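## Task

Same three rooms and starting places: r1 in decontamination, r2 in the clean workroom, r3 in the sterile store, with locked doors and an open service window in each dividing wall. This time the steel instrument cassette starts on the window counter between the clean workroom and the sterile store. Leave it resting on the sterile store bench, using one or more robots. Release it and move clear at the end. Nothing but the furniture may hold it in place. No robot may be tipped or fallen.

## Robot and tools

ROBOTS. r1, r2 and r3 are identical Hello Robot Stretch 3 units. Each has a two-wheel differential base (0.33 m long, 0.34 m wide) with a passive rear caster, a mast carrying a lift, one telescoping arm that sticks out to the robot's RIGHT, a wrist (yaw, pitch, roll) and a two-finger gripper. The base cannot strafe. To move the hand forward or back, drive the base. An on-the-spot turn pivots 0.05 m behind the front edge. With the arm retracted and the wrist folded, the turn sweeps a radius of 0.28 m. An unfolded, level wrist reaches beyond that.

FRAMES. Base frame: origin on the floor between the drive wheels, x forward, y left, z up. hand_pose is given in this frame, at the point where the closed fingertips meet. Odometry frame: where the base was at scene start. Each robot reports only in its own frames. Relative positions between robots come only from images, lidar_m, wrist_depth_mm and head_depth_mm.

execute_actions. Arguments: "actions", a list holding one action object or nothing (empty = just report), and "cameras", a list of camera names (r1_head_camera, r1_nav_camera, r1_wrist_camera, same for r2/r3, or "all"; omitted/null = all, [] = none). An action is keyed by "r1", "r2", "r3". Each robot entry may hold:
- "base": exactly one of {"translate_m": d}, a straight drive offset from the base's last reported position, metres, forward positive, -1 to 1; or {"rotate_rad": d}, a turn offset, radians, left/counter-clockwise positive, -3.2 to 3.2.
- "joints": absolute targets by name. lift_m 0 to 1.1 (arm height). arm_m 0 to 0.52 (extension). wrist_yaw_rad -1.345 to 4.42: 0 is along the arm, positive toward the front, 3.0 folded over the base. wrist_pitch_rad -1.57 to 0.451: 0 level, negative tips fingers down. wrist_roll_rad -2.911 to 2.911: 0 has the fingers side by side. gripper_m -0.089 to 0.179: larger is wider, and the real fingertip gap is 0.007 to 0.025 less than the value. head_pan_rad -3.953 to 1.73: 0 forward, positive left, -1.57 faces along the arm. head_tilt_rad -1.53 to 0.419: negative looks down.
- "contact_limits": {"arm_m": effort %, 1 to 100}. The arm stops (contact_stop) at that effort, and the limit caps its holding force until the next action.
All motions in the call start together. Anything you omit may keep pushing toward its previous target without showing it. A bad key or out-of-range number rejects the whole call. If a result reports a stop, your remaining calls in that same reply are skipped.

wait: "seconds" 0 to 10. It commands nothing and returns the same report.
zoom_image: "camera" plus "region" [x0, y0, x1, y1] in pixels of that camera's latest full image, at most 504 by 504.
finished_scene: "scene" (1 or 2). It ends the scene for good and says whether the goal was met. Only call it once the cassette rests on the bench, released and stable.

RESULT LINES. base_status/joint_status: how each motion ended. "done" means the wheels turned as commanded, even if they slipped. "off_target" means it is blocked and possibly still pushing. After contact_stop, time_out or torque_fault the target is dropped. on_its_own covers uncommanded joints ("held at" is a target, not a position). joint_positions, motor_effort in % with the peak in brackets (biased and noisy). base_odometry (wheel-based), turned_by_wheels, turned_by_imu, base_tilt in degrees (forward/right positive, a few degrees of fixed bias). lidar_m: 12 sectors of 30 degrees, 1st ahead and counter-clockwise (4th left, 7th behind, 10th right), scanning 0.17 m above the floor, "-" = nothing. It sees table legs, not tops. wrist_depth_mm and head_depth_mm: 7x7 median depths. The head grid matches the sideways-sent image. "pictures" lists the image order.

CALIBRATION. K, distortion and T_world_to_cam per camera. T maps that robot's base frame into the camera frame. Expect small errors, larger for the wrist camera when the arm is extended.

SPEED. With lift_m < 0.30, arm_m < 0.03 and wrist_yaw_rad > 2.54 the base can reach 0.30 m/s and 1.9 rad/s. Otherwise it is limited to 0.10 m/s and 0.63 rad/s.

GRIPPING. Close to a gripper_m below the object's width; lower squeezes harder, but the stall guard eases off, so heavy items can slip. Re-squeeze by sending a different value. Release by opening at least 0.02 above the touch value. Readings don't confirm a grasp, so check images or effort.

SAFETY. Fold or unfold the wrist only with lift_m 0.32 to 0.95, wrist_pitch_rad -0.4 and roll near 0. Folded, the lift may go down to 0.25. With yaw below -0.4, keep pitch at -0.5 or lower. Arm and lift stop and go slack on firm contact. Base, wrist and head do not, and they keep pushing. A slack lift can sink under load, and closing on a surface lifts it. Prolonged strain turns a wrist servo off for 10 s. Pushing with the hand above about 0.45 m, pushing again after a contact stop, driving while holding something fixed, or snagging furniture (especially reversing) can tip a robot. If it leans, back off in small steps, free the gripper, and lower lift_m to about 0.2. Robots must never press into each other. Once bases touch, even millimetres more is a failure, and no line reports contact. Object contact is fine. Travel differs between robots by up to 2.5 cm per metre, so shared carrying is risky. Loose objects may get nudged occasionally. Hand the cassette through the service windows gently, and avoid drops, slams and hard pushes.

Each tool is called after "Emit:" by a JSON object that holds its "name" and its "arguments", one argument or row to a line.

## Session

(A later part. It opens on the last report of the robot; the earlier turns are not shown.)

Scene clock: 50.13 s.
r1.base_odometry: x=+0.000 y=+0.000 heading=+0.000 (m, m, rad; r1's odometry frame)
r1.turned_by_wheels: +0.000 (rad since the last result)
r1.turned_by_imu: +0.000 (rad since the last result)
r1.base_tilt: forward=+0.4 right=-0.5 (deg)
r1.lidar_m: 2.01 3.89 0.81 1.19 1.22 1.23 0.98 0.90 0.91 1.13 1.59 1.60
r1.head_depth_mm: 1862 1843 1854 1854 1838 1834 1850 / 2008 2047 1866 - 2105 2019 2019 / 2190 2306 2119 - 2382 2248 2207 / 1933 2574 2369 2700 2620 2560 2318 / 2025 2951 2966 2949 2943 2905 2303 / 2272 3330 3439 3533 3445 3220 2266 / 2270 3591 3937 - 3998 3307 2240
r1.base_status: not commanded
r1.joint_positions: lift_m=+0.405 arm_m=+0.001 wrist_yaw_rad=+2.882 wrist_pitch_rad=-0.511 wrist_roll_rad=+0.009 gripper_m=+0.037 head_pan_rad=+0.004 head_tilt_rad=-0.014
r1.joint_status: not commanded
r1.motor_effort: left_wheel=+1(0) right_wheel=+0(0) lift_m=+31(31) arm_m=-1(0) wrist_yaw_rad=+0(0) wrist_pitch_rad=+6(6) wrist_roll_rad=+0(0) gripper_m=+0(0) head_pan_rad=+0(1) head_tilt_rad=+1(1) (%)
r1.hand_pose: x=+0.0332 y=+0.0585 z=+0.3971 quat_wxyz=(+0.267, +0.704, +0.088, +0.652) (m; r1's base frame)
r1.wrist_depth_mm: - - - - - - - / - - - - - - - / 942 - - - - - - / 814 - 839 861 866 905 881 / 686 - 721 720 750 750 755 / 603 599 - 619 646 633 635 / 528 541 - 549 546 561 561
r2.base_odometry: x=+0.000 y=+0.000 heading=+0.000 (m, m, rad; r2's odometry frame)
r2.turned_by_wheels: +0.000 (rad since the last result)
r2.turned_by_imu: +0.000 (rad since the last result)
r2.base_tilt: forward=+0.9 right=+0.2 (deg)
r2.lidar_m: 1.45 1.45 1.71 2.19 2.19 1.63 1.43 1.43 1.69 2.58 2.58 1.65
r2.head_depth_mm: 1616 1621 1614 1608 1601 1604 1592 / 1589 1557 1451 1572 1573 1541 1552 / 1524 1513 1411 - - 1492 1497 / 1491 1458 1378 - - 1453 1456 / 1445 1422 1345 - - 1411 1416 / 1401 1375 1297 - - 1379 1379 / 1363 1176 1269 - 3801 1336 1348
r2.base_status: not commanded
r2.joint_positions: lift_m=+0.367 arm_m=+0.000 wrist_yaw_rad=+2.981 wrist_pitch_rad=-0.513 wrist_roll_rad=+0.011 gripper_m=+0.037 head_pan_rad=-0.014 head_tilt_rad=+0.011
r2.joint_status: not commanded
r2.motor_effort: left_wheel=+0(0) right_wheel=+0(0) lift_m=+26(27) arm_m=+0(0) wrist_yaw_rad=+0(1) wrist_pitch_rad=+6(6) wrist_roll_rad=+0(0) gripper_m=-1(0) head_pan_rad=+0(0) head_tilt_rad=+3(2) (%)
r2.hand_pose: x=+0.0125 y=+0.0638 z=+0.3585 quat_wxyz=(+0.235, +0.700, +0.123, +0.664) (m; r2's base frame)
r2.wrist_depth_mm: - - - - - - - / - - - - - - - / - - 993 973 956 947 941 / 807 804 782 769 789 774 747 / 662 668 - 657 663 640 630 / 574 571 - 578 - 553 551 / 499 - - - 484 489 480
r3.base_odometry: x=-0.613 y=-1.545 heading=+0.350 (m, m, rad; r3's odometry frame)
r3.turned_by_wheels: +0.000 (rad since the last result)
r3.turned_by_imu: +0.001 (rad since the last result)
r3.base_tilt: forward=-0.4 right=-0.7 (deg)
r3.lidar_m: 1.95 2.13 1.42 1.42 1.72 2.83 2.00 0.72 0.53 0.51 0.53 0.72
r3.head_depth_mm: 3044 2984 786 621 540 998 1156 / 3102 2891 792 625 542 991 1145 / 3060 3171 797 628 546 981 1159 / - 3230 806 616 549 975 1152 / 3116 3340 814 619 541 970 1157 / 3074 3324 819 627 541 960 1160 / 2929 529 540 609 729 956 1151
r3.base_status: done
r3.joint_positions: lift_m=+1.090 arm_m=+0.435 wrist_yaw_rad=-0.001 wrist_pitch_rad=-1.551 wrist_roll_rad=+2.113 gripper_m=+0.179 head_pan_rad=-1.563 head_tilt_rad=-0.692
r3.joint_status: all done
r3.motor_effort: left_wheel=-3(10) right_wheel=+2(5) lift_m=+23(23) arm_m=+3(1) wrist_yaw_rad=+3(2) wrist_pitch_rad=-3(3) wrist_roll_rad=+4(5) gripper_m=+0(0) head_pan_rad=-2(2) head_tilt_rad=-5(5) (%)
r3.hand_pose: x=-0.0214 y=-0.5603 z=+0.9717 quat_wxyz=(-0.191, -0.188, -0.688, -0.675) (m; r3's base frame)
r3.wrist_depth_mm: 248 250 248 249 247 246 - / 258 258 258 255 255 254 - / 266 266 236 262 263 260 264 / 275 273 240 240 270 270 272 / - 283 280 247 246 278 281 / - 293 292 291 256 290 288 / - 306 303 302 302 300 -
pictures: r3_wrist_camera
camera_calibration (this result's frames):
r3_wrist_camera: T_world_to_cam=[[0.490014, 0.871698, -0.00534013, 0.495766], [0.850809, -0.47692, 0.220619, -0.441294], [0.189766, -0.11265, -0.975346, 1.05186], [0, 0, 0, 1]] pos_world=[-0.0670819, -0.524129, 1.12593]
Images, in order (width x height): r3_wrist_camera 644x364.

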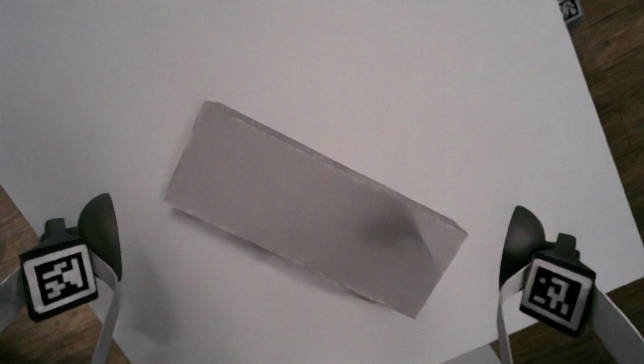

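Wrong way.

Emit:
{"name": "execute_actions", "arguments": {
  "actions": [
    {"r3":{"joints":{"wrist_roll_rad":1.0,"gripper_m":0.125}}}
  ],
  "cameras": ["r3_wrist_camera"]
}}

Emit:
{"name": "execute_actions", "arguments": {
  "actions": [
    {"r3":{"joints":{"lift_m":0.95}}}
  ],
  "cameras": []
}}

Scene clock: 56.03 s.
r1.base_odometry: x=+0.000 y=+0.000 heading=+0.000 (m, m, rad; r1's odometry frame)
r1.turned_by_wheels: +0.000 (rad since the last result)
r1.turned_by_imu: +0.000 (rad since the last result)
r1.base_tilt: forward=+0.4 right=-0.5 (deg)
r1.lidar_m: 2.01 3.89 0.81 1.19 1.22 1.23 0.98 0.90 0.91 1.12 1.59 1.60
r1.head_depth_mm: 1852 1860 1841 1843 1847 1847 1841 / 2006 2050 1850 - 2115 2035 2008 / 2201 2281 2092 - 2371 2273 2217 / 1906 2594 2371 2692 2638 2558 2312 / 2016 2983 3004 2933 2921 2925 2259 / 2260 3265 3499 3426 3482 3265 2270 / 2257 3629 3941 - 3957 3324 2250
r1.base_status: not commanded
r1.joint_positions: lift_m=+0.405 arm_m=+0.001 wrist_yaw_rad=+2.882 wrist_pitch_rad=-0.511 wrist_roll_rad=+0.009 gripper_m=+0.037 head_pan_rad=+0.004 head_tilt_rad=-0.014
r1.joint_status: not commanded
r1.motor_effort: left_wheel=+1(0) right_wheel=+0(0) lift_m=+31(31) arm_m=+0(0) wrist_yaw_rad=+0(0) wrist_pitch_rad=+6(5) wrist_roll_rad=+0(0) gripper_m=+0(0) head_pan_rad=+0(0) head_tilt_rad=+1(1) (%)
r1.hand_pose: x=+0.0332 y=+0.0585 z=+0.3971 quat_wxyz=(+0.267, +0.704, +0.088, +0.652) (m; r1's base frame)
r1.wrist_depth_mm: - - - - - - - / - - - - - - - / 932 999 - - - - - / 807 - 849 858 860 898 888 / 694 - 723 716 749 751 752 / 600 593 - 617 647 638 646 / 527 537 - 550 541 558 563
r2.base_odometry: x=+0.000 y=+0.000 heading=+0.000 (m, m, rad; r2's odometry frame)
r2.turned_by_wheels: +0.000 (rad since the last result)
r2.turned_by_imu: +0.000 (rad since the last result)
r2.base_tilt: forward=+0.9 right=+0.1 (deg)
r2.lidar_m: 1.45 1.45 1.71 2.19 2.19 1.62 1.43 1.43 1.69 2.58 2.59 1.64
r2.head_depth_mm: 1626 1625 1621 1623 1606 1600 1599 / 1582 1568 1456 1573 1575 1548 1552 / 1520 1507 1413 - - 1479 1498 / 1483 1462 1378 - - 1452 1453 / 1436 1429 1328 - - 1416 1423 / 1408 1385 1297 - - 1373 1385 / 1369 1177 1268 - 3793 1327 1342
r2.base_status: not commanded
r2.joint_positions: lift_m=+0.367 arm_m=+0.000 wrist_yaw_rad=+2.981 wrist_pitch_rad=-0.513 wrist_roll_rad=+0.011 gripper_m=+0.037 head_pan_rad=-0.014 head_tilt_rad=+0.011
r2.joint_status: not commanded
r2.motor_effort: left_wheel=-1(0) right_wheel=+0(0) lift_m=+27(27) arm_m=+0(0) wrist_yaw_rad=+0(1) wrist_pitch_rad=+6(6) wrist_roll_rad=+0(1) gripper_m=+0(0) head_pan_rad=+0(0) head_tilt_rad=+3(2) (%)
r2.hand_pose: x=+0.0125 y=+0.0638 z=+0.3585 quat_wxyz=(+0.235, +0.700, +0.123, +0.664) (m; r2's base frame)
r2.wrist_depth_mm: - - - - - - - / - - - - - - - / - 998 980 964 944 933 931 / 808 790 781 768 768 748 761 / 673 668 - 642 666 641 633 / 575 571 - 577 - 542 541 / 504 - - - 486 485 478
r3.base_odometry: x=-0.613 y=-1.545 heading=+0.350 (m, m, rad; r3's odometry frame)
r3.turned_by_wheels: +0.000 (rad since the last result)
r3.turned_by_imu: +0.001 (rad since the last result)
r3.base_tilt: forward=-0.5 right=-0.7 (deg)
r3.lidar_m: 1.95 2.12 1.43 1.42 1.72 2.84 2.01 0.72 0.53 0.51 0.53 0.72
r3.head_depth_mm: 3092 2976 787 621 541 995 1158 / 3119 2887 793 626 543 988 1147 / 3080 3174 801 629 546 979 1153 / - 3209 779 617 550 971 1158 / 3128 3307 814 619 541 964 1158 / 3078 3315 819 627 541 958 1162 / 2916 528 541 608 731 957 1150
r3.base_status: not commanded
r3.joint_positions: lift_m=+1.090 arm_m=+0.435 wrist_yaw_rad=-0.001 wrist_pitch_rad=-1.551 wrist_roll_rad=+1.007 gripper_m=+0.125 head_pan_rad=-1.563 head_tilt_rad=-0.692
r3.joint_status: all done
r3.motor_effort: left_wheel=-3(3) right_wheel=+2(2) lift_m=+23(23) arm_m=+3(3) wrist_yaw_rad=+2(2) wrist_pitch_rad=-3(3) wrist_roll_rad=-4(3) gripper_m=-1(96) head_pan_rad=-2(2) head_tilt_rad=-5(5) (%)
r3.hand_pose: x=-0.0216 y=-0.5604 z=+0.9717 quat_wxyz=(+0.198, +0.194, -0.686, -0.673) (m; r3's base frame)
r3.wrist_depth_mm: - 251 251 248 249 249 247 / 259 259 253 225 254 255 254 / 266 267 260 232 263 262 264 / 275 273 270 240 271 269 270 / 283 281 278 247 283 277 281 / - - 288 255 290 - - / - 291 300 298 298 298 -
pictures: r3_wrist_camera
camera_calibration (this result's frames):
r3_wrist_camera: T_world_to_cam=[[-0.559027, 0.829142, -0.00365966, 0.447805], [0.811818, 0.548234, 0.200978, 0.151599], [0.168646, 0.109381, -0.979589, 1.17999], [0, 0, 0, 1]] pos_world=[-0.0717351, -0.583474, 1.12707]
Images, in order (width x height): r3_wrist_camera 644x364.

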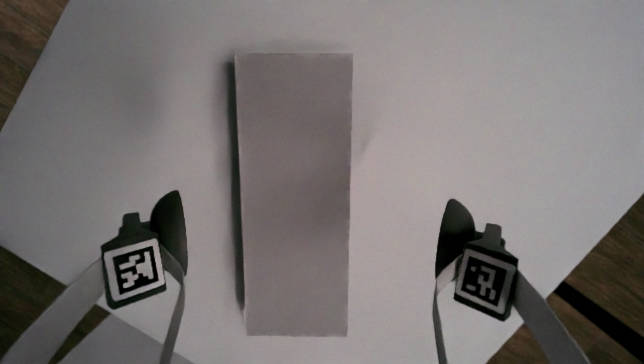

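Scene clock: 58.87 s.
r1.base_odometry: x=+0.000 y=+0.000 heading=+0.000 (m, m, rad; r1's odometry frame)
r1.turned_by_wheels: +0.000 (rad since the last result)
r1.turned_by_imu: +0.000 (rad since the last result)
r1.base_tilt: forward=+0.4 right=-0.5 (deg)
r1.lidar_m: 2.01 3.88 0.81 1.19 1.22 1.23 0.98 0.90 0.91 1.12 1.60 1.60
r1.head_depth_mm: 1855 1851 1851 1843 1841 1834 1828 / 2002 2032 1850 - 2119 2050 2034 / 2216 2292 2087 - 2354 2240 2197 / 1898 2588 2377 2689 2616 2569 2313 / 2015 2977 2962 2967 2899 2899 2263 / 2255 3266 3492 3504 3539 3298 2283 / 2272 3654 3973 - - 3255 2284
r1.base_status: not commanded
r1.joint_positions: lift_m=+0.405 arm_m=+0.001 wrist_yaw_rad=+2.882 wrist_pitch_rad=-0.511 wrist_roll_rad=+0.009 gripper_m=+0.037 head_pan_rad=+0.004 head_tilt_rad=-0.014
r1.joint_status: not commanded
r1.motor_effort: left_wheel=+0(1) right_wheel=+0(0) lift_m=+31(31) arm_m=+0(1) wrist_yaw_rad=+0(1) wrist_pitch_rad=+6(6) wrist_roll_rad=+0(0) gripper_m=-1(1) head_pan_rad=-1(0) head_tilt_rad=+1(1) (%)
r1.hand_pose: x=+0.0332 y=+0.0585 z=+0.3971 quat_wxyz=(+0.267, +0.704, +0.088, +0.652) (m; r1's base frame)
r1.wrist_depth_mm: - - - - - - - / - - - - - - - / 948 - - - - - - / 807 - 832 848 861 882 902 / 681 - 716 717 741 740 745 / 599 591 - 612 648 632 648 / 529 535 - 545 541 556 555
r2.base_odometry: x=+0.000 y=+0.000 heading=+0.000 (m, m, rad; r2's odometry frame)
r2.turned_by_wheels: +0.000 (rad since the last result)
r2.turned_by_imu: +0.000 (rad since the last result)
r2.base_tilt: forward=+0.9 right=+0.1 (deg)
r2.lidar_m: 1.45 1.45 1.72 2.19 2.19 1.62 1.43 1.43 1.69 2.58 2.58 1.65
r2.head_depth_mm: 1633 1627 1616 1616 1618 1600 1591 / 1585 1565 1449 1578 1575 1546 1543 / 1525 1506 1411 - - 1486 1508 / 1487 1466 1373 - - 1449 1464 / 1453 1422 1334 - - 1420 1422 / 1405 1380 1301 - - 1380 1382 / 1364 1173 1271 - 3810 1331 1343
r2.base_status: not commanded
r2.joint_positions: lift_m=+0.367 arm_m=+0.000 wrist_yaw_rad=+2.981 wrist_pitch_rad=-0.513 wrist_roll_rad=+0.011 gripper_m=+0.037 head_pan_rad=-0.014 head_tilt_rad=+0.011
r2.joint_status: not commanded
r2.motor_effort: left_wheel=+0(0) right_wheel=+0(1) lift_m=+27(27) arm_m=+0(0) wrist_yaw_rad=+1(1) wrist_pitch_rad=+6(6) wrist_roll_rad=+0(0) gripper_m=+0(0) head_pan_rad=+0(0) head_tilt_rad=+2(3) (%)
r2.hand_pose: x=+0.0125 y=+0.0638 z=+0.3585 quat_wxyz=(+0.235, +0.700, +0.123, +0.664) (m; r2's base frame)
r2.wrist_depth_mm: - - - - - - - / - - - - - - - / 999 - 987 973 967 926 940 / 800 807 787 789 780 766 748 / 667 665 - 658 661 629 631 / 580 569 - 574 - 555 538 / 501 - - - 490 484 478
r3.base_odometry: x=-0.613 y=-1.545 heading=+0.351 (m, m, rad; r3's odometry frame)
r3.turned_by_wheels: +0.000 (rad since the last result)
r3.turned_by_imu: -0.006 (rad since the last result)
r3.base_tilt: forward=-0.4 right=-0.7 (deg)
r3.lidar_m: 1.79 2.12 1.42 1.42 1.72 2.84 2.05 0.72 0.53 0.51 0.52 0.71
r3.head_depth_mm: 3002 2855 786 621 541 1003 1157 / - 2878 792 625 544 992 1149 / - 2887 798 611 547 981 1155 / 3059 - 778 617 550 973 1157 / 3077 3328 811 619 541 965 1156 / 3092 3294 2323 640 542 957 1152 / 2963 541 540 607 726 950 1148
r3.base_status: not commanded
r3.joint_positions: lift_m=+0.994 arm_m=+0.435 wrist_yaw_rad=-0.001 wrist_pitch_rad=-1.566 wrist_roll_rad=+1.003 gripper_m=+0.125 head_pan_rad=-1.563 head_tilt_rad=-0.692
r3.joint_status: lift_m contact_stop (moved -0.096 of -0.140)
r3.on_its_own: lift_m is slack since a contact_stop, until your next command for it (your +0.950 is given up)
r3.motor_effort: left_wheel=+6(8) right_wheel=-10(16) lift_m=+18(19) arm_m=+1(3) wrist_yaw_rad=+0(2) wrist_pitch_rad=+2(3) wrist_roll_rad=-1(4) gripper_m=-3(5) head_pan_rad=-2(3) head_tilt_rad=-5(5) (%)
r3.hand_pose: x=-0.0216 y=-0.5567 z=+0.8765 quat_wxyz=(+0.198, +0.197, -0.680, -0.678) (m; r3's base frame)
r3.wrist_depth_mm: 160 159 131 131 160 160 160 / 165 164 134 134 164 165 165 / 171 170 138 138 170 171 170 / 175 174 143 142 176 176 176 / 181 179 147 147 181 179 181 / 186 189 152 153 187 186 187 / 196 195 158 158 194 193 193
pictures: none
No camera images: the call's "cameras" was empty. Leave "cameras" out to get every camera's image.

Emit:
{"name": "execute_actions", "arguments": {
  "actions": [
    {"r3":{"joints":{"gripper_m":-0.02}}}
  ],
  "cameras": []
}}

Emit:
{"name": "execute_actions", "arguments": {
  "actions": [
    {"r3":{"joints":{"lift_m":1.09}}}
  ],
  "cameras": []
}}

Scene clock: 63.17 s.
r1.base_odometry: x=+0.000 y=+0.000 heading=+0.000 (m, m, rad; r1's odometry frame)
r1.turned_by_wheels: +0.000 (rad since the last result)
r1.turned_by_imu: +0.000 (rad since the last result)
r1.base_tilt: forward=+0.3 right=-0.6 (deg)
r1.lidar_m: 2.01 3.90 0.80 1.19 1.22 1.23 0.98 0.90 0.91 1.12 1.59 1.60
r1.head_depth_mm: 1852 1844 1845 1859 1847 1835 1841 / 2008 2054 1854 - 2093 2039 2028 / 2175 2280 2094 - 2340 2256 2227 / 1916 2597 2363 2644 2629 2575 2336 / 2013 2977 2950 2998 2960 2904 2300 / 2249 3381 3550 3498 3495 3276 2274 / 2255 3597 3999 - 3971 3232 2249
r1.base_status: not commanded
r1.joint_positions: lift_m=+0.405 arm_m=+0.001 wrist_yaw_rad=+2.882 wrist_pitch_rad=-0.511 wrist_roll_rad=+0.009 gripper_m=+0.037 head_pan_rad=+0.004 head_tilt_rad=-0.014
r1.joint_status: not commanded
r1.motor_effort: left_wheel=+1(1) right_wheel=+0(0) lift_m=+31(31) arm_m=+0(1) wrist_yaw_rad=+0(0) wrist_pitch_rad=+6(6) wrist_roll_rad=+0(0) gripper_m=+0(1) head_pan_rad=+0(1) head_tilt_rad=+1(1) (%)
r1.hand_pose: x=+0.0332 y=+0.0585 z=+0.3971 quat_wxyz=(+0.267, +0.704, +0.088, +0.652) (m; r1's base frame)
r1.wrist_depth_mm: - - - - - - - / - - - - - - - / 946 - - - - - - / 814 - 856 850 852 886 887 / 678 - 719 716 748 736 753 / 597 598 - 625 652 637 642 / 533 534 - 546 541 559 558
r2.base_odometry: x=+0.000 y=+0.000 heading=+0.000 (m, m, rad; r2's odometry frame)
r2.turned_by_wheels: +0.000 (rad since the last result)
r2.turned_by_imu: +0.000 (rad since the last result)
r2.base_tilt: forward=+0.9 right=+0.0 (deg)
r2.lidar_m: 1.45 1.45 1.71 2.19 2.19 1.63 1.43 1.43 1.69 2.58 2.59 1.64
r2.head_depth_mm: 1636 1633 1618 1617 1608 1605 1596 / 1586 1568 1459 1576 1581 1543 1539 / 1522 1509 1411 - - 1491 1508 / 1479 1455 1374 - - 1455 1456 / 1435 1425 1337 - - 1421 1421 / 1395 1385 1300 - - 1382 1379 / 1367 1175 1272 - 3793 1329 1345
r2.base_status: not commanded
r2.joint_positions: lift_m=+0.367 arm_m=+0.000 wrist_yaw_rad=+2.981 wrist_pitch_rad=-0.513 wrist_roll_rad=+0.011 gripper_m=+0.037 head_pan_rad=-0.014 head_tilt_rad=+0.011
r2.joint_status: not commanded
r2.motor_effort: left_wheel=+0(0) right_wheel=-1(0) lift_m=+27(27) arm_m=+0(0) wrist_yaw_rad=+0(0) wrist_pitch_rad=+6(6) wrist_roll_rad=+0(0) gripper_m=-1(1) head_pan_rad=+0(0) head_tilt_rad=+2(2) (%)
r2.hand_pose: x=+0.0125 y=+0.0638 z=+0.3585 quat_wxyz=(+0.235, +0.700, +0.123, +0.664) (m; r2's base frame)
r2.wrist_depth_mm: - - - - - - - / - - - - - - - / - 999 993 956 951 925 928 / 800 806 780 793 758 757 738 / 677 672 - 659 663 631 627 / 571 574 - 579 - 547 547 / 507 - - - 485 483 479
r3.base_odometry: x=-0.613 y=-1.545 heading=+0.351 (m, m, rad; r3's odometry frame)
r3.turned_by_wheels: +0.000 (rad since the last result)
r3.turned_by_imu: +0.000 (rad since the last result)
r3.base_tilt: forward=-0.4 right=-0.7 (deg)
r3.lidar_m: 1.78 2.12 1.43 1.42 1.72 2.83 2.05 0.73 0.53 0.51 0.52 0.71
r3.head_depth_mm: - 2846 786 620 540 1002 1153 / - 2866 792 625 544 992 1149 / - - 798 611 547 981 1154 / 3090 - 774 612 549 974 1156 / 3082 3319 811 618 541 968 1153 / 3086 3342 2330 640 541 956 1154 / 2976 543 539 607 726 950 1148
r3.base_status: not commanded
r3.joint_positions: lift_m=+0.999 arm_m=+0.435 wrist_yaw_rad=-0.001 wrist_pitch_rad=-1.557 wrist_roll_rad=+1.003 gripper_m=-0.018 head_pan_rad=-1.563 head_tilt_rad=-0.692
r3.joint_status: all done
r3.on_its_own: lift_m is slack since a contact_stop, until your next command for it (your +0.950 is given up)
r3.motor_effort: left_wheel=-1(6) right_wheel=+0(10) lift_m=+18(18) arm_m=+1(1) wrist_yaw_rad=+1(3) wrist_pitch_rad=-1(3) wrist_roll_rad=-2(2) gripper_m=-36(100) head_pan_rad=-2(3) head_tilt_rad=-4(4) (%)
r3.hand_pose: x=-0.0216 y=-0.5589 z=+0.8811 quat_wxyz=(+0.199, +0.196, -0.683, -0.675) (m; r3's base frame)
r3.wrist_depth_mm: 164 165 162 131 162 163 163 / 168 169 135 133 135 167 168 / 173 174 139 138 171 173 173 / 180 180 144 142 177 179 178 / 185 186 147 147 148 184 184 / 192 191 153 152 154 191 190 / 197 198 161 158 196 196 197
pictures: none
No camera images: the call's "cameras" was empty. Leave "cameras" out to get every camera's image.

Scene clock: 64.83 s.
r1.base_odometry: x=+0.000 y=+0.000 heading=+0.000 (m, m, rad; r1's odometry frame)
r1.turned_by_wheels: +0.000 (rad since the last result)
r1.turned_by_imu: +0.000 (rad since the last result)
r1.base_tilt: forward=+0.3 right=-0.5 (deg)
r1.lidar_m: 2.01 3.89 0.81 1.19 1.22 1.22 0.99 0.90 0.91 1.12 1.59 1.60
r1.head_depth_mm: 1885 1859 1856 1837 1835 1851 1831 / 2017 2057 1870 - 2109 2014 2038 / 2194 2270 2088 - 2385 2255 2216 / 1916 2606 2364 2708 2607 2577 2286 / 2020 2971 2961 2952 2991 2941 2291 / 2259 3305 3494 3526 3527 3225 2276 / 2269 3597 3896 - - 3237 2241
r1.base_status: not commanded
r1.joint_positions: lift_m=+0.405 arm_m=+0.001 wrist_yaw_rad=+2.882 wrist_pitch_rad=-0.511 wrist_roll_rad=+0.009 gripper_m=+0.037 head_pan_rad=+0.004 head_tilt_rad=-0.014
r1.joint_status: not commanded
r1.motor_effort: left_wheel=+1(0) right_wheel=+0(0) lift_m=+31(31) arm_m=-1(1) wrist_yaw_rad=+0(1) wrist_pitch_rad=+6(6) wrist_roll_rad=+0(0) gripper_m=-1(1) head_pan_rad=-1(0) head_tilt_rad=+1(1) (%)
r1.hand_pose: x=+0.0332 y=+0.0585 z=+0.3971 quat_wxyz=(+0.267, +0.704, +0.088, +0.652) (m; r1's base frame)
r1.wrist_depth_mm: - - - - - - - / - - - - - - - / 952 - - - - - - / 809 - 845 862 848 890 898 / 688 - 717 734 750 738 756 / 598 589 - 625 652 635 643 / 528 538 - 543 540 558 558
r2.base_odometry: x=+0.000 y=+0.000 heading=+0.000 (m, m, rad; r2's odometry frame)
r2.turned_by_wheels: +0.000 (rad since the last result)
r2.turned_by_imu: +0.000 (rad since the last result)
r2.base_tilt: forward=+0.7 right=-0.1 (deg)
r2.lidar_m: 1.45 1.45 1.71 2.19 2.19 1.62 1.43 1.43 1.69 2.58 2.59 1.65
r2.head_depth_mm: 1627 1617 1613 1615 1617 1605 1600 / 1568 1557 1453 1578 1575 1540 1540 / 1517 1500 1413 - 1815 1496 1499 / 1490 1463 1377 - - 1455 1457 / 1444 1420 1330 - - 1419 1416 / 1406 1374 1298 - - 1381 1380 / 1357 1177 1273 - 3763 1330 1343
r2.base_status: not commanded
r2.joint_positions: lift_m=+0.367 arm_m=+0.000 wrist_yaw_rad=+2.981 wrist_pitch_rad=-0.513 wrist_roll_rad=+0.011 gripper_m=+0.037 head_pan_rad=-0.014 head_tilt_rad=+0.011
r2.joint_status: not commanded
r2.motor_effort: left_wheel=+1(0) right_wheel=-1(0) lift_m=+26(26) arm_m=+0(0) wrist_yaw_rad=+0(1) wrist_pitch_rad=+6(6) wrist_roll_rad=+0(0) gripper_m=-1(0) head_pan_rad=+0(1) head_tilt_rad=+2(3) (%)
r2.hand_pose: x=+0.0125 y=+0.0638 z=+0.3585 quat_wxyz=(+0.235, +0.700, +0.123, +0.664) (m; r2's base frame)
r2.wrist_depth_mm: - - - - - - - / - - - - - - - / - 974 981 958 949 932 923 / 795 800 777 787 769 752 739 / 673 673 - 651 669 632 625 / 576 575 - 575 - 548 545 / 505 - - - 491 485 478
r3.base_odometry: x=-0.613 y=-1.545 heading=+0.351 (m, m, rad; r3's odometry frame)
r3.turned_by_wheels: +0.000 (rad since the last result)
r3.turned_by_imu: +0.000 (rad since the last result)
r3.base_tilt: forward=-0.5 right=-0.8 (deg)
r3.lidar_m: 1.79 2.12 1.43 1.41 1.72 2.83 2.05 0.72 0.53 0.51 0.52 0.71
r3.head_depth_mm: 3108 2982 787 620 540 999 1161 / 3104 2864 761 625 543 992 1151 / 3073 3211 632 629 547 984 1151 / - 3140 568 635 548 975 1157 / 3099 3342 757 635 540 964 1157 / 3091 3288 2320 641 542 956 1152 / 2981 543 539 608 726 951 1149
r3.base_status: not commanded
r3.joint_positions: lift_m=+1.090 arm_m=+0.435 wrist_yaw_rad=-0.001 wrist_pitch_rad=-1.557 wrist_roll_rad=+1.003 gripper_m=-0.009 head_pan_rad=-1.563 head_tilt_rad=-0.692
r3.joint_status: all done
r3.on_its_own: gripper_m is held at -0.009, not at your -0.020, by its stall guard, which is still easing
r3.motor_effort: left_wheel=-1(1) right_wheel=+0(1) lift_m=+25(25) arm_m=+1(1) wrist_yaw_rad=+2(1) wrist_pitch_rad=-1(1) wrist_roll_rad=-2(1) gripper_m=-6(36) head_pan_rad=-2(2) head_tilt_rad=-5(5) (%)
r3.hand_pose: x=-0.0216 y=-0.5590 z=+0.9717 quat_wxyz=(+0.199, +0.196, -0.683, -0.675) (m; r3's base frame)
r3.wrist_depth_mm: - 250 246 131 246 248 248 / 259 256 135 134 135 254 255 / 265 264 140 138 260 264 263 / 274 273 145 143 266 273 271 / 280 282 148 148 148 280 286 / - 290 155 153 155 288 - / - 295 161 158 297 - -
pictures: none
No camera images: the call's "cameras" was empty. Leave "cameras" out to get every camera's image.

Held; same route as before.

Emit:
{"name": "execute_actions", "arguments": {
  "actions": [
    {"r3":{"joints":{"arm_m":0.1}}}
  ],
  "cameras": []
}}

Emit:
{"name": "execute_actions", "arguments": {
  "actions": [
    {"r3":{"base":{"rotate_rad":1.75}}}
  ],
  "cameras": []
}}

Emit:
{"name": "execute_actions", "arguments": {
  "actions": [
    {"r3":{"base":{"translate_m":0.95}}}
  ],
  "cameras": []
}}

Emit:
{"name": "execute_actions", "arguments": {
  "actions": [
    {"r3":{"base":{"rotate_rad":1.36}}}
  ],
  "cameras": ["r3_nav_camera"]
}}

Scene clock: 72.73 s.
r1.base_odometry: x=+0.000 y=+0.000 heading=+0.000 (m, m, rad; r1's odometry frame)
r1.turned_by_wheels: +0.000 (rad since the last result)
r1.turned_by_imu: +0.000 (rad since the last result)
r1.base_tilt: forward=+0.4 right=-0.5 (deg)
r1.lidar_m: 2.01 3.89 0.81 1.19 1.22 1.23 0.98 0.90 0.91 1.13 1.59 1.60
r1.head_depth_mm: 1855 1841 1862 1861 1854 1845 1853 / 2028 2030 1863 - 2110 2031 2032 / 2199 2297 2068 - 2379 2260 2227 / 1934 2602 2368 2706 2642 2532 2315 / 2015 3000 3027 2939 2958 2914 2277 / 2222 3345 3469 3505 3480 3207 2287 / 2278 3601 - - 3979 3231 2258
r1.base_status: not commanded
r1.joint_positions: lift_m=+0.405 arm_m=+0.001 wrist_yaw_rad=+2.882 wrist_pitch_rad=-0.511 wrist_roll_rad=+0.009 gripper_m=+0.037 head_pan_rad=+0.004 head_tilt_rad=-0.014
r1.joint_status: not commanded
r1.motor_effort: left_wheel=+1(0) right_wheel=+0(0) lift_m=+31(31) arm_m=+0(1) wrist_yaw_rad=+1(0) wrist_pitch_rad=+5(6) wrist_roll_rad=+0(0) gripper_m=+0(0) head_pan_rad=+0(1) head_tilt_rad=+1(1) (%)
r1.hand_pose: x=+0.0332 y=+0.0585 z=+0.3971 quat_wxyz=(+0.267, +0.704, +0.088, +0.652) (m; r1's base frame)
r1.wrist_depth_mm: - - - - - - - / - - - - - - - / 950 - - - - - - / 821 - 839 849 857 897 891 / 688 - 724 730 734 740 750 / 594 599 - 614 646 637 644 / 528 542 - 552 538 559 562
r2.base_odometry: x=+0.000 y=+0.000 heading=+0.000 (m, m, rad; r2's odometry frame)
r2.turned_by_wheels: +0.000 (rad since the last result)
r2.turned_by_imu: +0.001 (rad since the last result)
r2.base_tilt: forward=+0.8 right=+0.1 (deg)
r2.lidar_m: 1.45 1.45 1.71 2.19 2.19 1.62 1.43 1.43 1.69 2.58 2.59 1.64
r2.head_depth_mm: 1634 1615 1617 1628 1596 1602 1603 / 1577 1562 1453 1571 1572 1543 1545 / 1525 1510 1415 - - 1494 1497 / 1480 1460 1368 - 2248 1461 1459 / 1441 1422 1332 - - 1419 1413 / 1402 1382 1305 - - 1379 1381 / 1364 1170 1273 - 3833 1334 1341
r2.base_status: not commanded
r2.joint_positions: lift_m=+0.367 arm_m=+0.000 wrist_yaw_rad=+2.981 wrist_pitch_rad=-0.513 wrist_roll_rad=+0.011 gripper_m=+0.037 head_pan_rad=-0.014 head_tilt_rad=+0.011
r2.joint_status: not commanded
r2.motor_effort: left_wheel=+0(1) right_wheel=+0(0) lift_m=+27(26) arm_m=+0(0) wrist_yaw_rad=+1(1) wrist_pitch_rad=+6(6) wrist_roll_rad=+0(0) gripper_m=+0(1) head_pan_rad=+0(0) head_tilt_rad=+3(3) (%)
r2.hand_pose: x=+0.0125 y=+0.0638 z=+0.3585 quat_wxyz=(+0.235, +0.700, +0.123, +0.664) (m; r2's base frame)
r2.wrist_depth_mm: - - - - - - - / - - - - - - - / - - 970 957 952 935 927 / 805 801 794 783 769 763 745 / 671 670 - 653 659 641 640 / 576 569 - 572 - 553 539 / 504 - - - 486 484 485
r3.base_odometry: x=-0.613 y=-1.545 heading=+0.351 (m, m, rad; r3's odometry frame)
r3.turned_by_wheels: +0.000 (rad since the last result)
r3.turned_by_imu: +0.001 (rad since the last result)
r3.base_tilt: forward=-0.4 right=-0.7 (deg)
r3.lidar_m: 1.79 2.12 1.43 1.42 1.72 2.84 2.06 0.73 0.53 0.51 0.53 0.71
r3.head_depth_mm: - - - 618 523 999 1157 / - - - 622 356 975 1148 / - - - - 358 319 1152 / 3049 3370 2683 - 525 315 1128 / 3100 3297 2563 621 540 316 296 / 3066 3304 2330 641 542 888 1153 / 2990 543 539 608 727 951 1151
r3.base_status: not commanded
r3.joint_positions: lift_m=+1.090 arm_m=+0.100 wrist_yaw_rad=+0.000 wrist_pitch_rad=-1.556 wrist_roll_rad=+1.003 gripper_m=+0.020 head_pan_rad=-1.563 head_tilt_rad=-0.692
r3.joint_status: all done
r3.on_its_own: gripper_m is held at +0.019, not at your -0.020, by its stall guard, which is not easing now
r3.motor_effort: left_wheel=-2(1) right_wheel=+0(0) lift_m=+24(25) arm_m=-3(3) wrist_yaw_rad=+1(3) wrist_pitch_rad=-1(1) wrist_roll_rad=-2(2) gripper_m=-23(25) head_pan_rad=-2(2) head_tilt_rad=-4(5) (%)
r3.hand_pose: x=-0.0216 y=-0.2248 z=+0.9717 quat_wxyz=(+0.200, +0.196, -0.683, -0.674) (m; r3's base frame)
r3.wrist_depth_mm: 251 251 249 133 - - - / 258 258 137 136 137 - - / 268 269 142 140 140 - - / 274 306 147 145 145 - - / 284 963 151 149 149 - - / 654 - 157 155 156 - - / 883 - 163 162 - - -
pictures: none
No camera images: the call's "cameras" was empty. Leave "cameras" out to get every camera's image.

Scene clock: 76.47 s.
r1.base_odometry: x=+0.000 y=+0.000 heading=+0.000 (m, m, rad; r1's odometry frame)
r1.turned_by_wheels: +0.000 (rad since the last result)
r1.turned_by_imu: +0.000 (rad since the last result)
r1.base_tilt: forward=+0.3 right=-0.5 (deg)
r1.lidar_m: 2.01 3.89 0.81 1.19 1.22 1.23 0.98 0.90 0.91 1.13 1.59 1.60
r1.head_depth_mm: 1847 1864 1848 1845 1849 1814 1853 / 2020 2040 1862 - 2118 2046 2014 / 2189 2288 2092 - 2356 2275 2204 / 1924 2551 2391 2684 2610 2556 2308 / 2015 2910 2970 2976 2962 2916 2284 / 2243 3270 3524 3474 3476 3247 2255 / 2292 3632 3958 - - 3289 2247
r1.base_status: not commanded
r1.joint_positions: lift_m=+0.405 arm_m=+0.001 wrist_yaw_rad=+2.882 wrist_pitch_rad=-0.511 wrist_roll_rad=+0.009 gripper_m=+0.037 head_pan_rad=+0.004 head_tilt_rad=-0.014
r1.joint_status: not commanded
r1.motor_effort: left_wheel=+0(0) right_wheel=+0(0) lift_m=+31(31) arm_m=-1(1) wrist_yaw_rad=+0(0) wrist_pitch_rad=+6(6) wrist_roll_rad=+0(0) gripper_m=+0(1) head_pan_rad=+0(1) head_tilt_rad=+2(1) (%)
r1.hand_pose: x=+0.0332 y=+0.0585 z=+0.3971 quat_wxyz=(+0.267, +0.704, +0.088, +0.652) (m; r1's base frame)
r1.wrist_depth_mm: - - - - - - - / - - - - - - - / 942 - - - - - - / 796 - 840 864 874 886 906 / 688 - 729 718 752 744 746 / 595 599 - 624 655 631 640 / 535 542 - 546 541 555 561
r2.base_odometry: x=+0.000 y=+0.000 heading=+0.000 (m, m, rad; r2's odometry frame)
r2.turned_by_wheels: +0.000 (rad since the last result)
r2.turned_by_imu: +0.000 (rad since the last result)
r2.base_tilt: forward=+0.7 right=+0.1 (deg)
r2.lidar_m: 1.45 1.45 1.71 2.18 2.20 1.62 1.43 1.43 1.69 2.59 2.59 1.65
r2.head_depth_mm: 1625 1611 1626 1606 1611 1594 1593 / 1575 1567 1449 1588 1575 1537 1553 / 1526 1506 1406 - - 1491 1502 / 1473 1461 1367 - - 1458 1460 / 1443 1422 1337 - - 1409 1419 / 1405 1380 1303 - - 1374 1382 / 1366 1168 1266 - 3766 1336 1343
r2.base_status: not commanded
r2.joint_positions: lift_m=+0.367 arm_m=+0.000 wrist_yaw_rad=+2.981 wrist_pitch_rad=-0.513 wrist_roll_rad=+0.011 gripper_m=+0.037 head_pan_rad=-0.014 head_tilt_rad=+0.011
r2.joint_status: not commanded
r2.motor_effort: left_wheel=+0(1) right_wheel=+0(0) lift_m=+27(27) arm_m=+0(0) wrist_yaw_rad=+1(1) wrist_pitch_rad=+6(6) wrist_roll_rad=+0(0) gripper_m=+0(0) head_pan_rad=+0(0) head_tilt_rad=+3(2) (%)
r2.hand_pose: x=+0.0125 y=+0.0638 z=+0.3585 quat_wxyz=(+0.235, +0.700, +0.123, +0.664) (m; r2's base frame)
r2.wrist_depth_mm: - - - - - - - / - - - - - - - / - - 974 964 953 941 917 / 808 790 779 780 769 756 749 / 668 656 - 645 667 637 637 / 573 574 - 577 - 555 548 / 509 - - - 488 482 479
r3.base_odometry: x=-0.613 y=-1.545 heading=+2.100 (m, m, rad; r3's odometry frame)
r3.turned_by_wheels: +1.750 (rad since the last result)
r3.turned_by_imu: +1.780 (rad since the last result)
r3.base_tilt: forward=-0.5 right=-0.9 (deg)
r3.lidar_m: 2.02 1.72 2.74 1.20 0.62 0.51 0.51 0.56 0.89 2.04 2.26 1.42
r3.head_depth_mm: - - - 1897 1456 1335 1159 / - - - 1900 356 1255 1165 / - - - - 358 320 1169 / 1796 2049 2267 - 1538 315 1125 / 1836 2091 2304 1899 1597 316 296 / 1851 2118 2356 1974 1621 1341 1186 / 1894 2150 2388 1973 1621 1372 1190
r3.base_status: done
r3.joint_positions: lift_m=+1.090 arm_m=+0.100 wrist_yaw_rad=+0.000 wrist_pitch_rad=-1.556 wrist_roll_rad=+1.003 gripper_m=+0.020 head_pan_rad=-1.563 head_tilt_rad=-0.692
r3.joint_status: not commanded
r3.on_its_own: gripper_m is held at +0.019, not at your -0.020, by its stall guard, which is not easing now
r3.motor_effort: left_wheel=-6(12) right_wheel=+2(8) lift_m=+25(25) arm_m=-3(3) wrist_yaw_rad=+0(0) wrist_pitch_rad=-1(1) wrist_roll_rad=-2(2) gripper_m=-23(24) head_pan_rad=-3(1) head_tilt_rad=-5(5) (%)
r3.hand_pose: x=-0.0216 y=-0.2248 z=+0.9717 quat_wxyz=(+0.200, +0.196, -0.683, -0.674) (m; r3's base frame)
r3.wrist_depth_mm: - - - 134 - 895 655 / - - 138 136 138 - 767 / - - 142 141 140 - 903 / - - 146 145 145 - - / - - 150 150 150 - - / - - 156 155 156 - - / - - 163 161 - - -
pictures: none
No camera images: the call's "cameras" was empty. Leave "cameras" out to get every camera's image.

Scene clock: 87.20 s.
r1.base_odometry: x=+0.000 y=+0.000 heading=+0.000 (m, m, rad; r1's odometry frame)
r1.turned_by_wheels: +0.000 (rad since the last result)
r1.turned_by_imu: +0.001 (rad since the last result)
r1.base_tilt: forward=+0.4 right=-0.5 (deg)
r1.lidar_m: 2.01 3.90 0.81 1.19 1.22 1.23 0.98 0.90 0.91 1.12 1.59 1.60
r1.head_depth_mm: 1833 1848 1880 1841 1848 1829 1839 / 2018 2045 1852 - 2137 2019 2035 / 2185 2299 2090 - 2401 2251 2211 / 1932 2595 2368 2669 2625 2540 2316 / 2001 2931 2999 2980 2949 2921 2272 / 2267 3239 3481 3461 3471 3250 2293 / 2286 3611 3876 3955 - 3299 2257
r1.base_status: not commanded
r1.joint_positions: lift_m=+0.405 arm_m=+0.001 wrist_yaw_rad=+2.882 wrist_pitch_rad=-0.511 wrist_roll_rad=+0.009 gripper_m=+0.037 head_pan_rad=+0.004 head_tilt_rad=-0.014
r1.joint_status: not commanded
r1.motor_effort: left_wheel=+0(1) right_wheel=+0(0) lift_m=+31(31) arm_m=+0(1) wrist_yaw_rad=+0(0) wrist_pitch_rad=+6(6) wrist_roll_rad=+0(0) gripper_m=+0(1) head_pan_rad=+0(0) head_tilt_rad=+1(1) (%)
r1.hand_pose: x=+0.0332 y=+0.0585 z=+0.3971 quat_wxyz=(+0.267, +0.704, +0.088, +0.652) (m; r1's base frame)
r1.wrist_depth_mm: - - - - - - - / - - - - - - - / 979 - - - - - - / 815 - 828 846 860 879 895 / 695 - 724 731 737 736 748 / 603 595 - 616 655 633 652 / 528 538 - 546 534 563 566
r2.base_odometry: x=+0.000 y=+0.000 heading=+0.000 (m, m, rad; r2's odometry frame)
r2.turned_by_wheels: +0.000 (rad since the last result)
r2.turned_by_imu: +0.001 (rad since the last result)
r2.base_tilt: forward=+0.7 right=+0.1 (deg)
r2.lidar_m: 1.45 1.45 1.72 2.19 2.20 1.62 1.43 1.43 1.69 2.58 2.59 1.65
r2.head_depth_mm: 1629 1623 1612 1607 1607 1608 1603 / 1582 1551 1453 1581 1576 1537 1547 / 1524 1516 1414 - - 1495 1496 / 1486 1460 1376 - - 1451 1456 / 1445 1420 1344 - - 1413 1418 / 1404 1377 1306 - - 1378 1376 / 1361 1176 1278 - 3784 1335 1341
r2.base_status: not commanded
r2.joint_positions: lift_m=+0.367 arm_m=+0.000 wrist_yaw_rad=+2.981 wrist_pitch_rad=-0.513 wrist_roll_rad=+0.011 gripper_m=+0.037 head_pan_rad=-0.014 head_tilt_rad=+0.011
r2.joint_status: not commanded
r2.motor_effort: left_wheel=+0(0) right_wheel=-1(0) lift_m=+27(27) arm_m=+0(0) wrist_yaw_rad=+1(1) wrist_pitch_rad=+6(6) wrist_roll_rad=+0(0) gripper_m=+0(1) head_pan_rad=+0(0) head_tilt_rad=+2(2) (%)
r2.hand_pose: x=+0.0125 y=+0.0638 z=+0.3585 quat_wxyz=(+0.235, +0.700, +0.123, +0.664) (m; r2's base frame)
r2.wrist_depth_mm: - - - - - - - / - - - - - - - / - - 986 953 942 942 926 / 811 807 786 781 769 761 750 / 673 658 - 653 658 636 627 / 578 575 - 584 - 546 547 / 502 - - - 484 487 480
r3.base_odometry: x=-1.093 y=-0.725 heading=+2.100 (m, m, rad; r3's odometry frame)
r3.turned_by_wheels: +0.000 (rad since the last result)
r3.turned_by_imu: -0.001 (rad since the last result)
r3.base_tilt: forward=-0.5 right=-0.7 (deg)
r3.lidar_m: 1.08 1.20 0.97 2.56 1.77 1.45 1.45 1.60 2.22 2.21 0.68 1.09
r3.head_depth_mm: - - - 1892 1450 1328 1160 / - - - 1903 355 1258 1161 / - - - - 358 320 1161 / 1934 2229 2456 - 1536 315 1128 / 1989 2255 2465 1903 1601 317 297 / 2016 2300 2495 1960 1608 1273 1180 / 2032 2339 2525 1967 1535 1290 1187
r3.base_status: done
r3.joint_positions: lift_m=+1.090 arm_m=+0.100 wrist_yaw_rad=+0.000 wrist_pitch_rad=-1.556 wrist_roll_rad=+1.003 gripper_m=+0.020 head_pan_rad=-1.563 head_tilt_rad=-0.692
r3.joint_status: not commanded
r3.on_its_own: gripper_m is held at +0.019, not at your -0.020, by its stall guard, which is not easing now
r3.motor_effort: left_wheel=-5(7) right_wheel=+2(8) lift_m=+25(25) arm_m=-3(3) wrist_yaw_rad=+0(1) wrist_pitch_rad=-1(1) wrist_roll_rad=-1(2) gripper_m=-24(23) head_pan_rad=-3(2) head_tilt_rad=-4(5) (%)
r3.hand_pose: x=-0.0216 y=-0.2248 z=+0.9717 quat_wxyz=(+0.200, +0.196, -0.683, -0.674) (m; r3's base frame)
r3.wrist_depth_mm: - - - 133 - - - / - - 137 136 137 - - / - - 142 140 140 - - / 752 - 147 145 145 - - / - - 150 150 150 - - / - - 157 156 156 - - / 427 - 163 161 - - -
pictures: none
No camera images: the call's "cameras" was empty. Leave "cameras" out to get every camera's image.

Scene clock: 90.30 s.
r1.base_odometry: x=+0.000 y=+0.000 heading=+0.000 (m, m, rad; r1's odometry frame)
r1.turned_by_wheels: +0.000 (rad since the last result)
r1.turned_by_imu: +0.000 (rad since the last result)
r1.base_tilt: forward=+0.4 right=-0.4 (deg)
r1.lidar_m: 2.01 3.88 0.81 1.19 1.22 1.23 0.99 0.90 0.91 1.12 1.59 1.60
r1.head_depth_mm: 1844 1853 1866 1865 1830 1849 1828 / 2013 2052 1857 - 2120 2036 2033 / 2198 2295 2096 - 2371 2262 2206 / 1920 2571 2414 2685 2600 2565 2305 / 2022 2953 2965 2934 2947 2909 2298 / 2246 3313 3538 3478 3494 3306 2258 / 2284 3582 3934 3941 - 3236 2235
r1.base_status: not commanded
r1.joint_positions: lift_m=+0.405 arm_m=+0.001 wrist_yaw_rad=+2.882 wrist_pitch_rad=-0.511 wrist_roll_rad=+0.009 gripper_m=+0.037 head_pan_rad=+0.004 head_tilt_rad=-0.014
r1.joint_status: not commanded
r1.motor_effort: left_wheel=+1(0) right_wheel=+0(0) lift_m=+31(31) arm_m=+0(1) wrist_yaw_rad=+0(0) wrist_pitch_rad=+6(6) wrist_roll_rad=+0(0) gripper_m=+0(0) head_pan_rad=-1(0) head_tilt_rad=+1(1) (%)
r1.hand_pose: x=+0.0332 y=+0.0585 z=+0.3971 quat_wxyz=(+0.267, +0.704, +0.088, +0.652) (m; r1's base frame)
r1.wrist_depth_mm: - - - - - - - / - - - - - - - / 967 - - - - - - / 802 - 852 856 864 877 895 / 695 - 733 710 745 741 743 / 599 596 - 613 647 633 640 / 517 539 - 549 537 559 562
r2.base_odometry: x=+0.000 y=+0.000 heading=+0.000 (m, m, rad; r2's odometry frame)
r2.turned_by_wheels: +0.000 (rad since the last result)
r2.turned_by_imu: +0.000 (rad since the last result)
r2.base_tilt: forward=+0.8 right=+0.1 (deg)
r2.lidar_m: 1.45 1.45 1.71 2.19 2.20 1.62 1.43 1.43 1.69 2.58 2.59 1.65
r2.head_depth_mm: 1626 1616 1613 1609 1610 1598 1589 / 1570 1568 1453 1574 1577 1541 1555 / 1535 1508 1409 - - 1486 1509 / 1482 1462 1376 - - 1454 1466 / 1438 1422 1338 - - 1415 1418 / 1410 1385 1301 - - 1370 1380 / 1363 1176 1271 - 3829 1334 1339
r2.base_status: not commanded
r2.joint_positions: lift_m=+0.367 arm_m=+0.000 wrist_yaw_rad=+2.981 wrist_pitch_rad=-0.513 wrist_roll_rad=+0.011 gripper_m=+0.037 head_pan_rad=-0.014 head_tilt_rad=+0.011
r2.joint_status: not commanded
r2.motor_effort: left_wheel=+0(0) right_wheel=+0(1) lift_m=+27(27) arm_m=+0(0) wrist_yaw_rad=+0(1) wrist_pitch_rad=+6(6) wrist_roll_rad=+0(0) gripper_m=+0(0) head_pan_rad=+0(0) head_tilt_rad=+3(2) (%)
r2.hand_pose: x=+0.0125 y=+0.0638 z=+0.3585 quat_wxyz=(+0.235, +0.700, +0.123, +0.664) (m; r2's base frame)
r2.wrist_depth_mm: - - - - - - - / - - - - - - - / - - 976 967 935 935 920 / 823 792 798 778 773 752 739 / 664 668 - 662 658 641 629 / 576 567 - 576 - 553 546 / 505 - - - 481 482 482
r3.base_odometry: x=-1.093 y=-0.725 heading=-2.823 (m, m, rad; r3's odometry frame)
r3.turned_by_wheels: +1.360 (rad since the last result)
r3.turned_by_imu: +1.383 (rad since the last result)
r3.base_tilt: forward=-0.4 right=-0.8 (deg)
r3.lidar_m: 2.56 2.12 1.52 1.45 1.49 1.97 2.21 0.68 0.71 1.08 1.11 0.97
r3.head_depth_mm: - - - 769 635 1323 1158 / - - - 775 356 1257 1166 / - - - - 358 320 1169 / 1166 1325 1086 - 629 315 1129 / 1179 1331 1047 770 669 317 296 / 1172 1326 1019 797 656 1340 1179 / 1163 1316 1028 802 659 1370 1188
r3.base_status: done
r3.joint_positions: lift_m=+1.090 arm_m=+0.100 wrist_yaw_rad=+0.000 wrist_pitch_rad=-1.556 wrist_roll_rad=+1.003 gripper_m=+0.020 head_pan_rad=-1.563 head_tilt_rad=-0.692
r3.joint_status: not commanded
r3.on_its_own: gripper_m is held at +0.019, not at your -0.020, by its stall guard, which is not easing now
r3.motor_effort: left_wheel=-4(12) right_wheel=+3(7) lift_m=+25(25) arm_m=-3(3) wrist_yaw_rad=+0(0) wrist_pitch_rad=-1(1) wrist_roll_rad=-2(2) gripper_m=-23(23) head_pan_rad=-2(2) head_tilt_rad=-5(5) (%)
r3.hand_pose: x=-0.0216 y=-0.2248 z=+0.9717 quat_wxyz=(+0.200, +0.196, -0.683, -0.674) (m; r3's base frame)
r3.wrist_depth_mm: 346 347 348 133 - - - / 356 358 138 136 138 - - / 368 372 142 140 140 - - / 380 - 147 145 145 - - / 392 - 150 150 150 - - / 415 - 156 155 156 - - / - - 163 162 - - -
pictures: r3_nav_camera (sideways: a quarter turn counterclockwise sets it upright)
camera_calibration (this result's frames):
r3_nav_camera: T_world_to_cam=[[0.0125192, -0.639983, 0.768287, -0.957792], [-0.999909, -0.0118569, 0.00641661, 0.0497324], [0.00500301, -0.768298, -0.640073, 0.790735], [0, 0, 0, 1]] pos_world=[0.0577626, -0.00486113, 1.24167]
Images, in order (width x height): r3_nav_camera 672x504.

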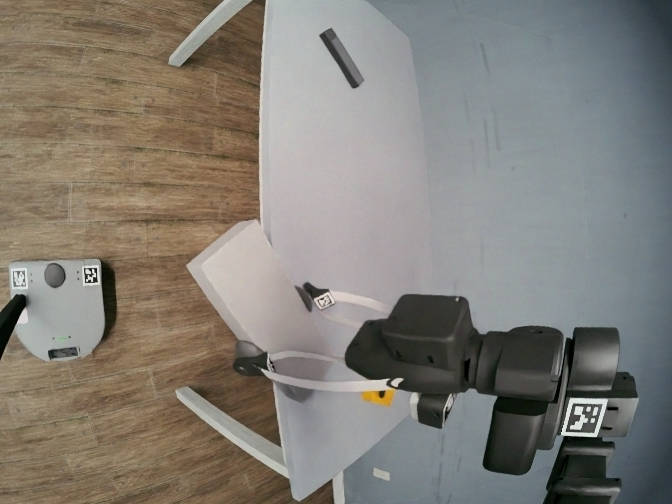

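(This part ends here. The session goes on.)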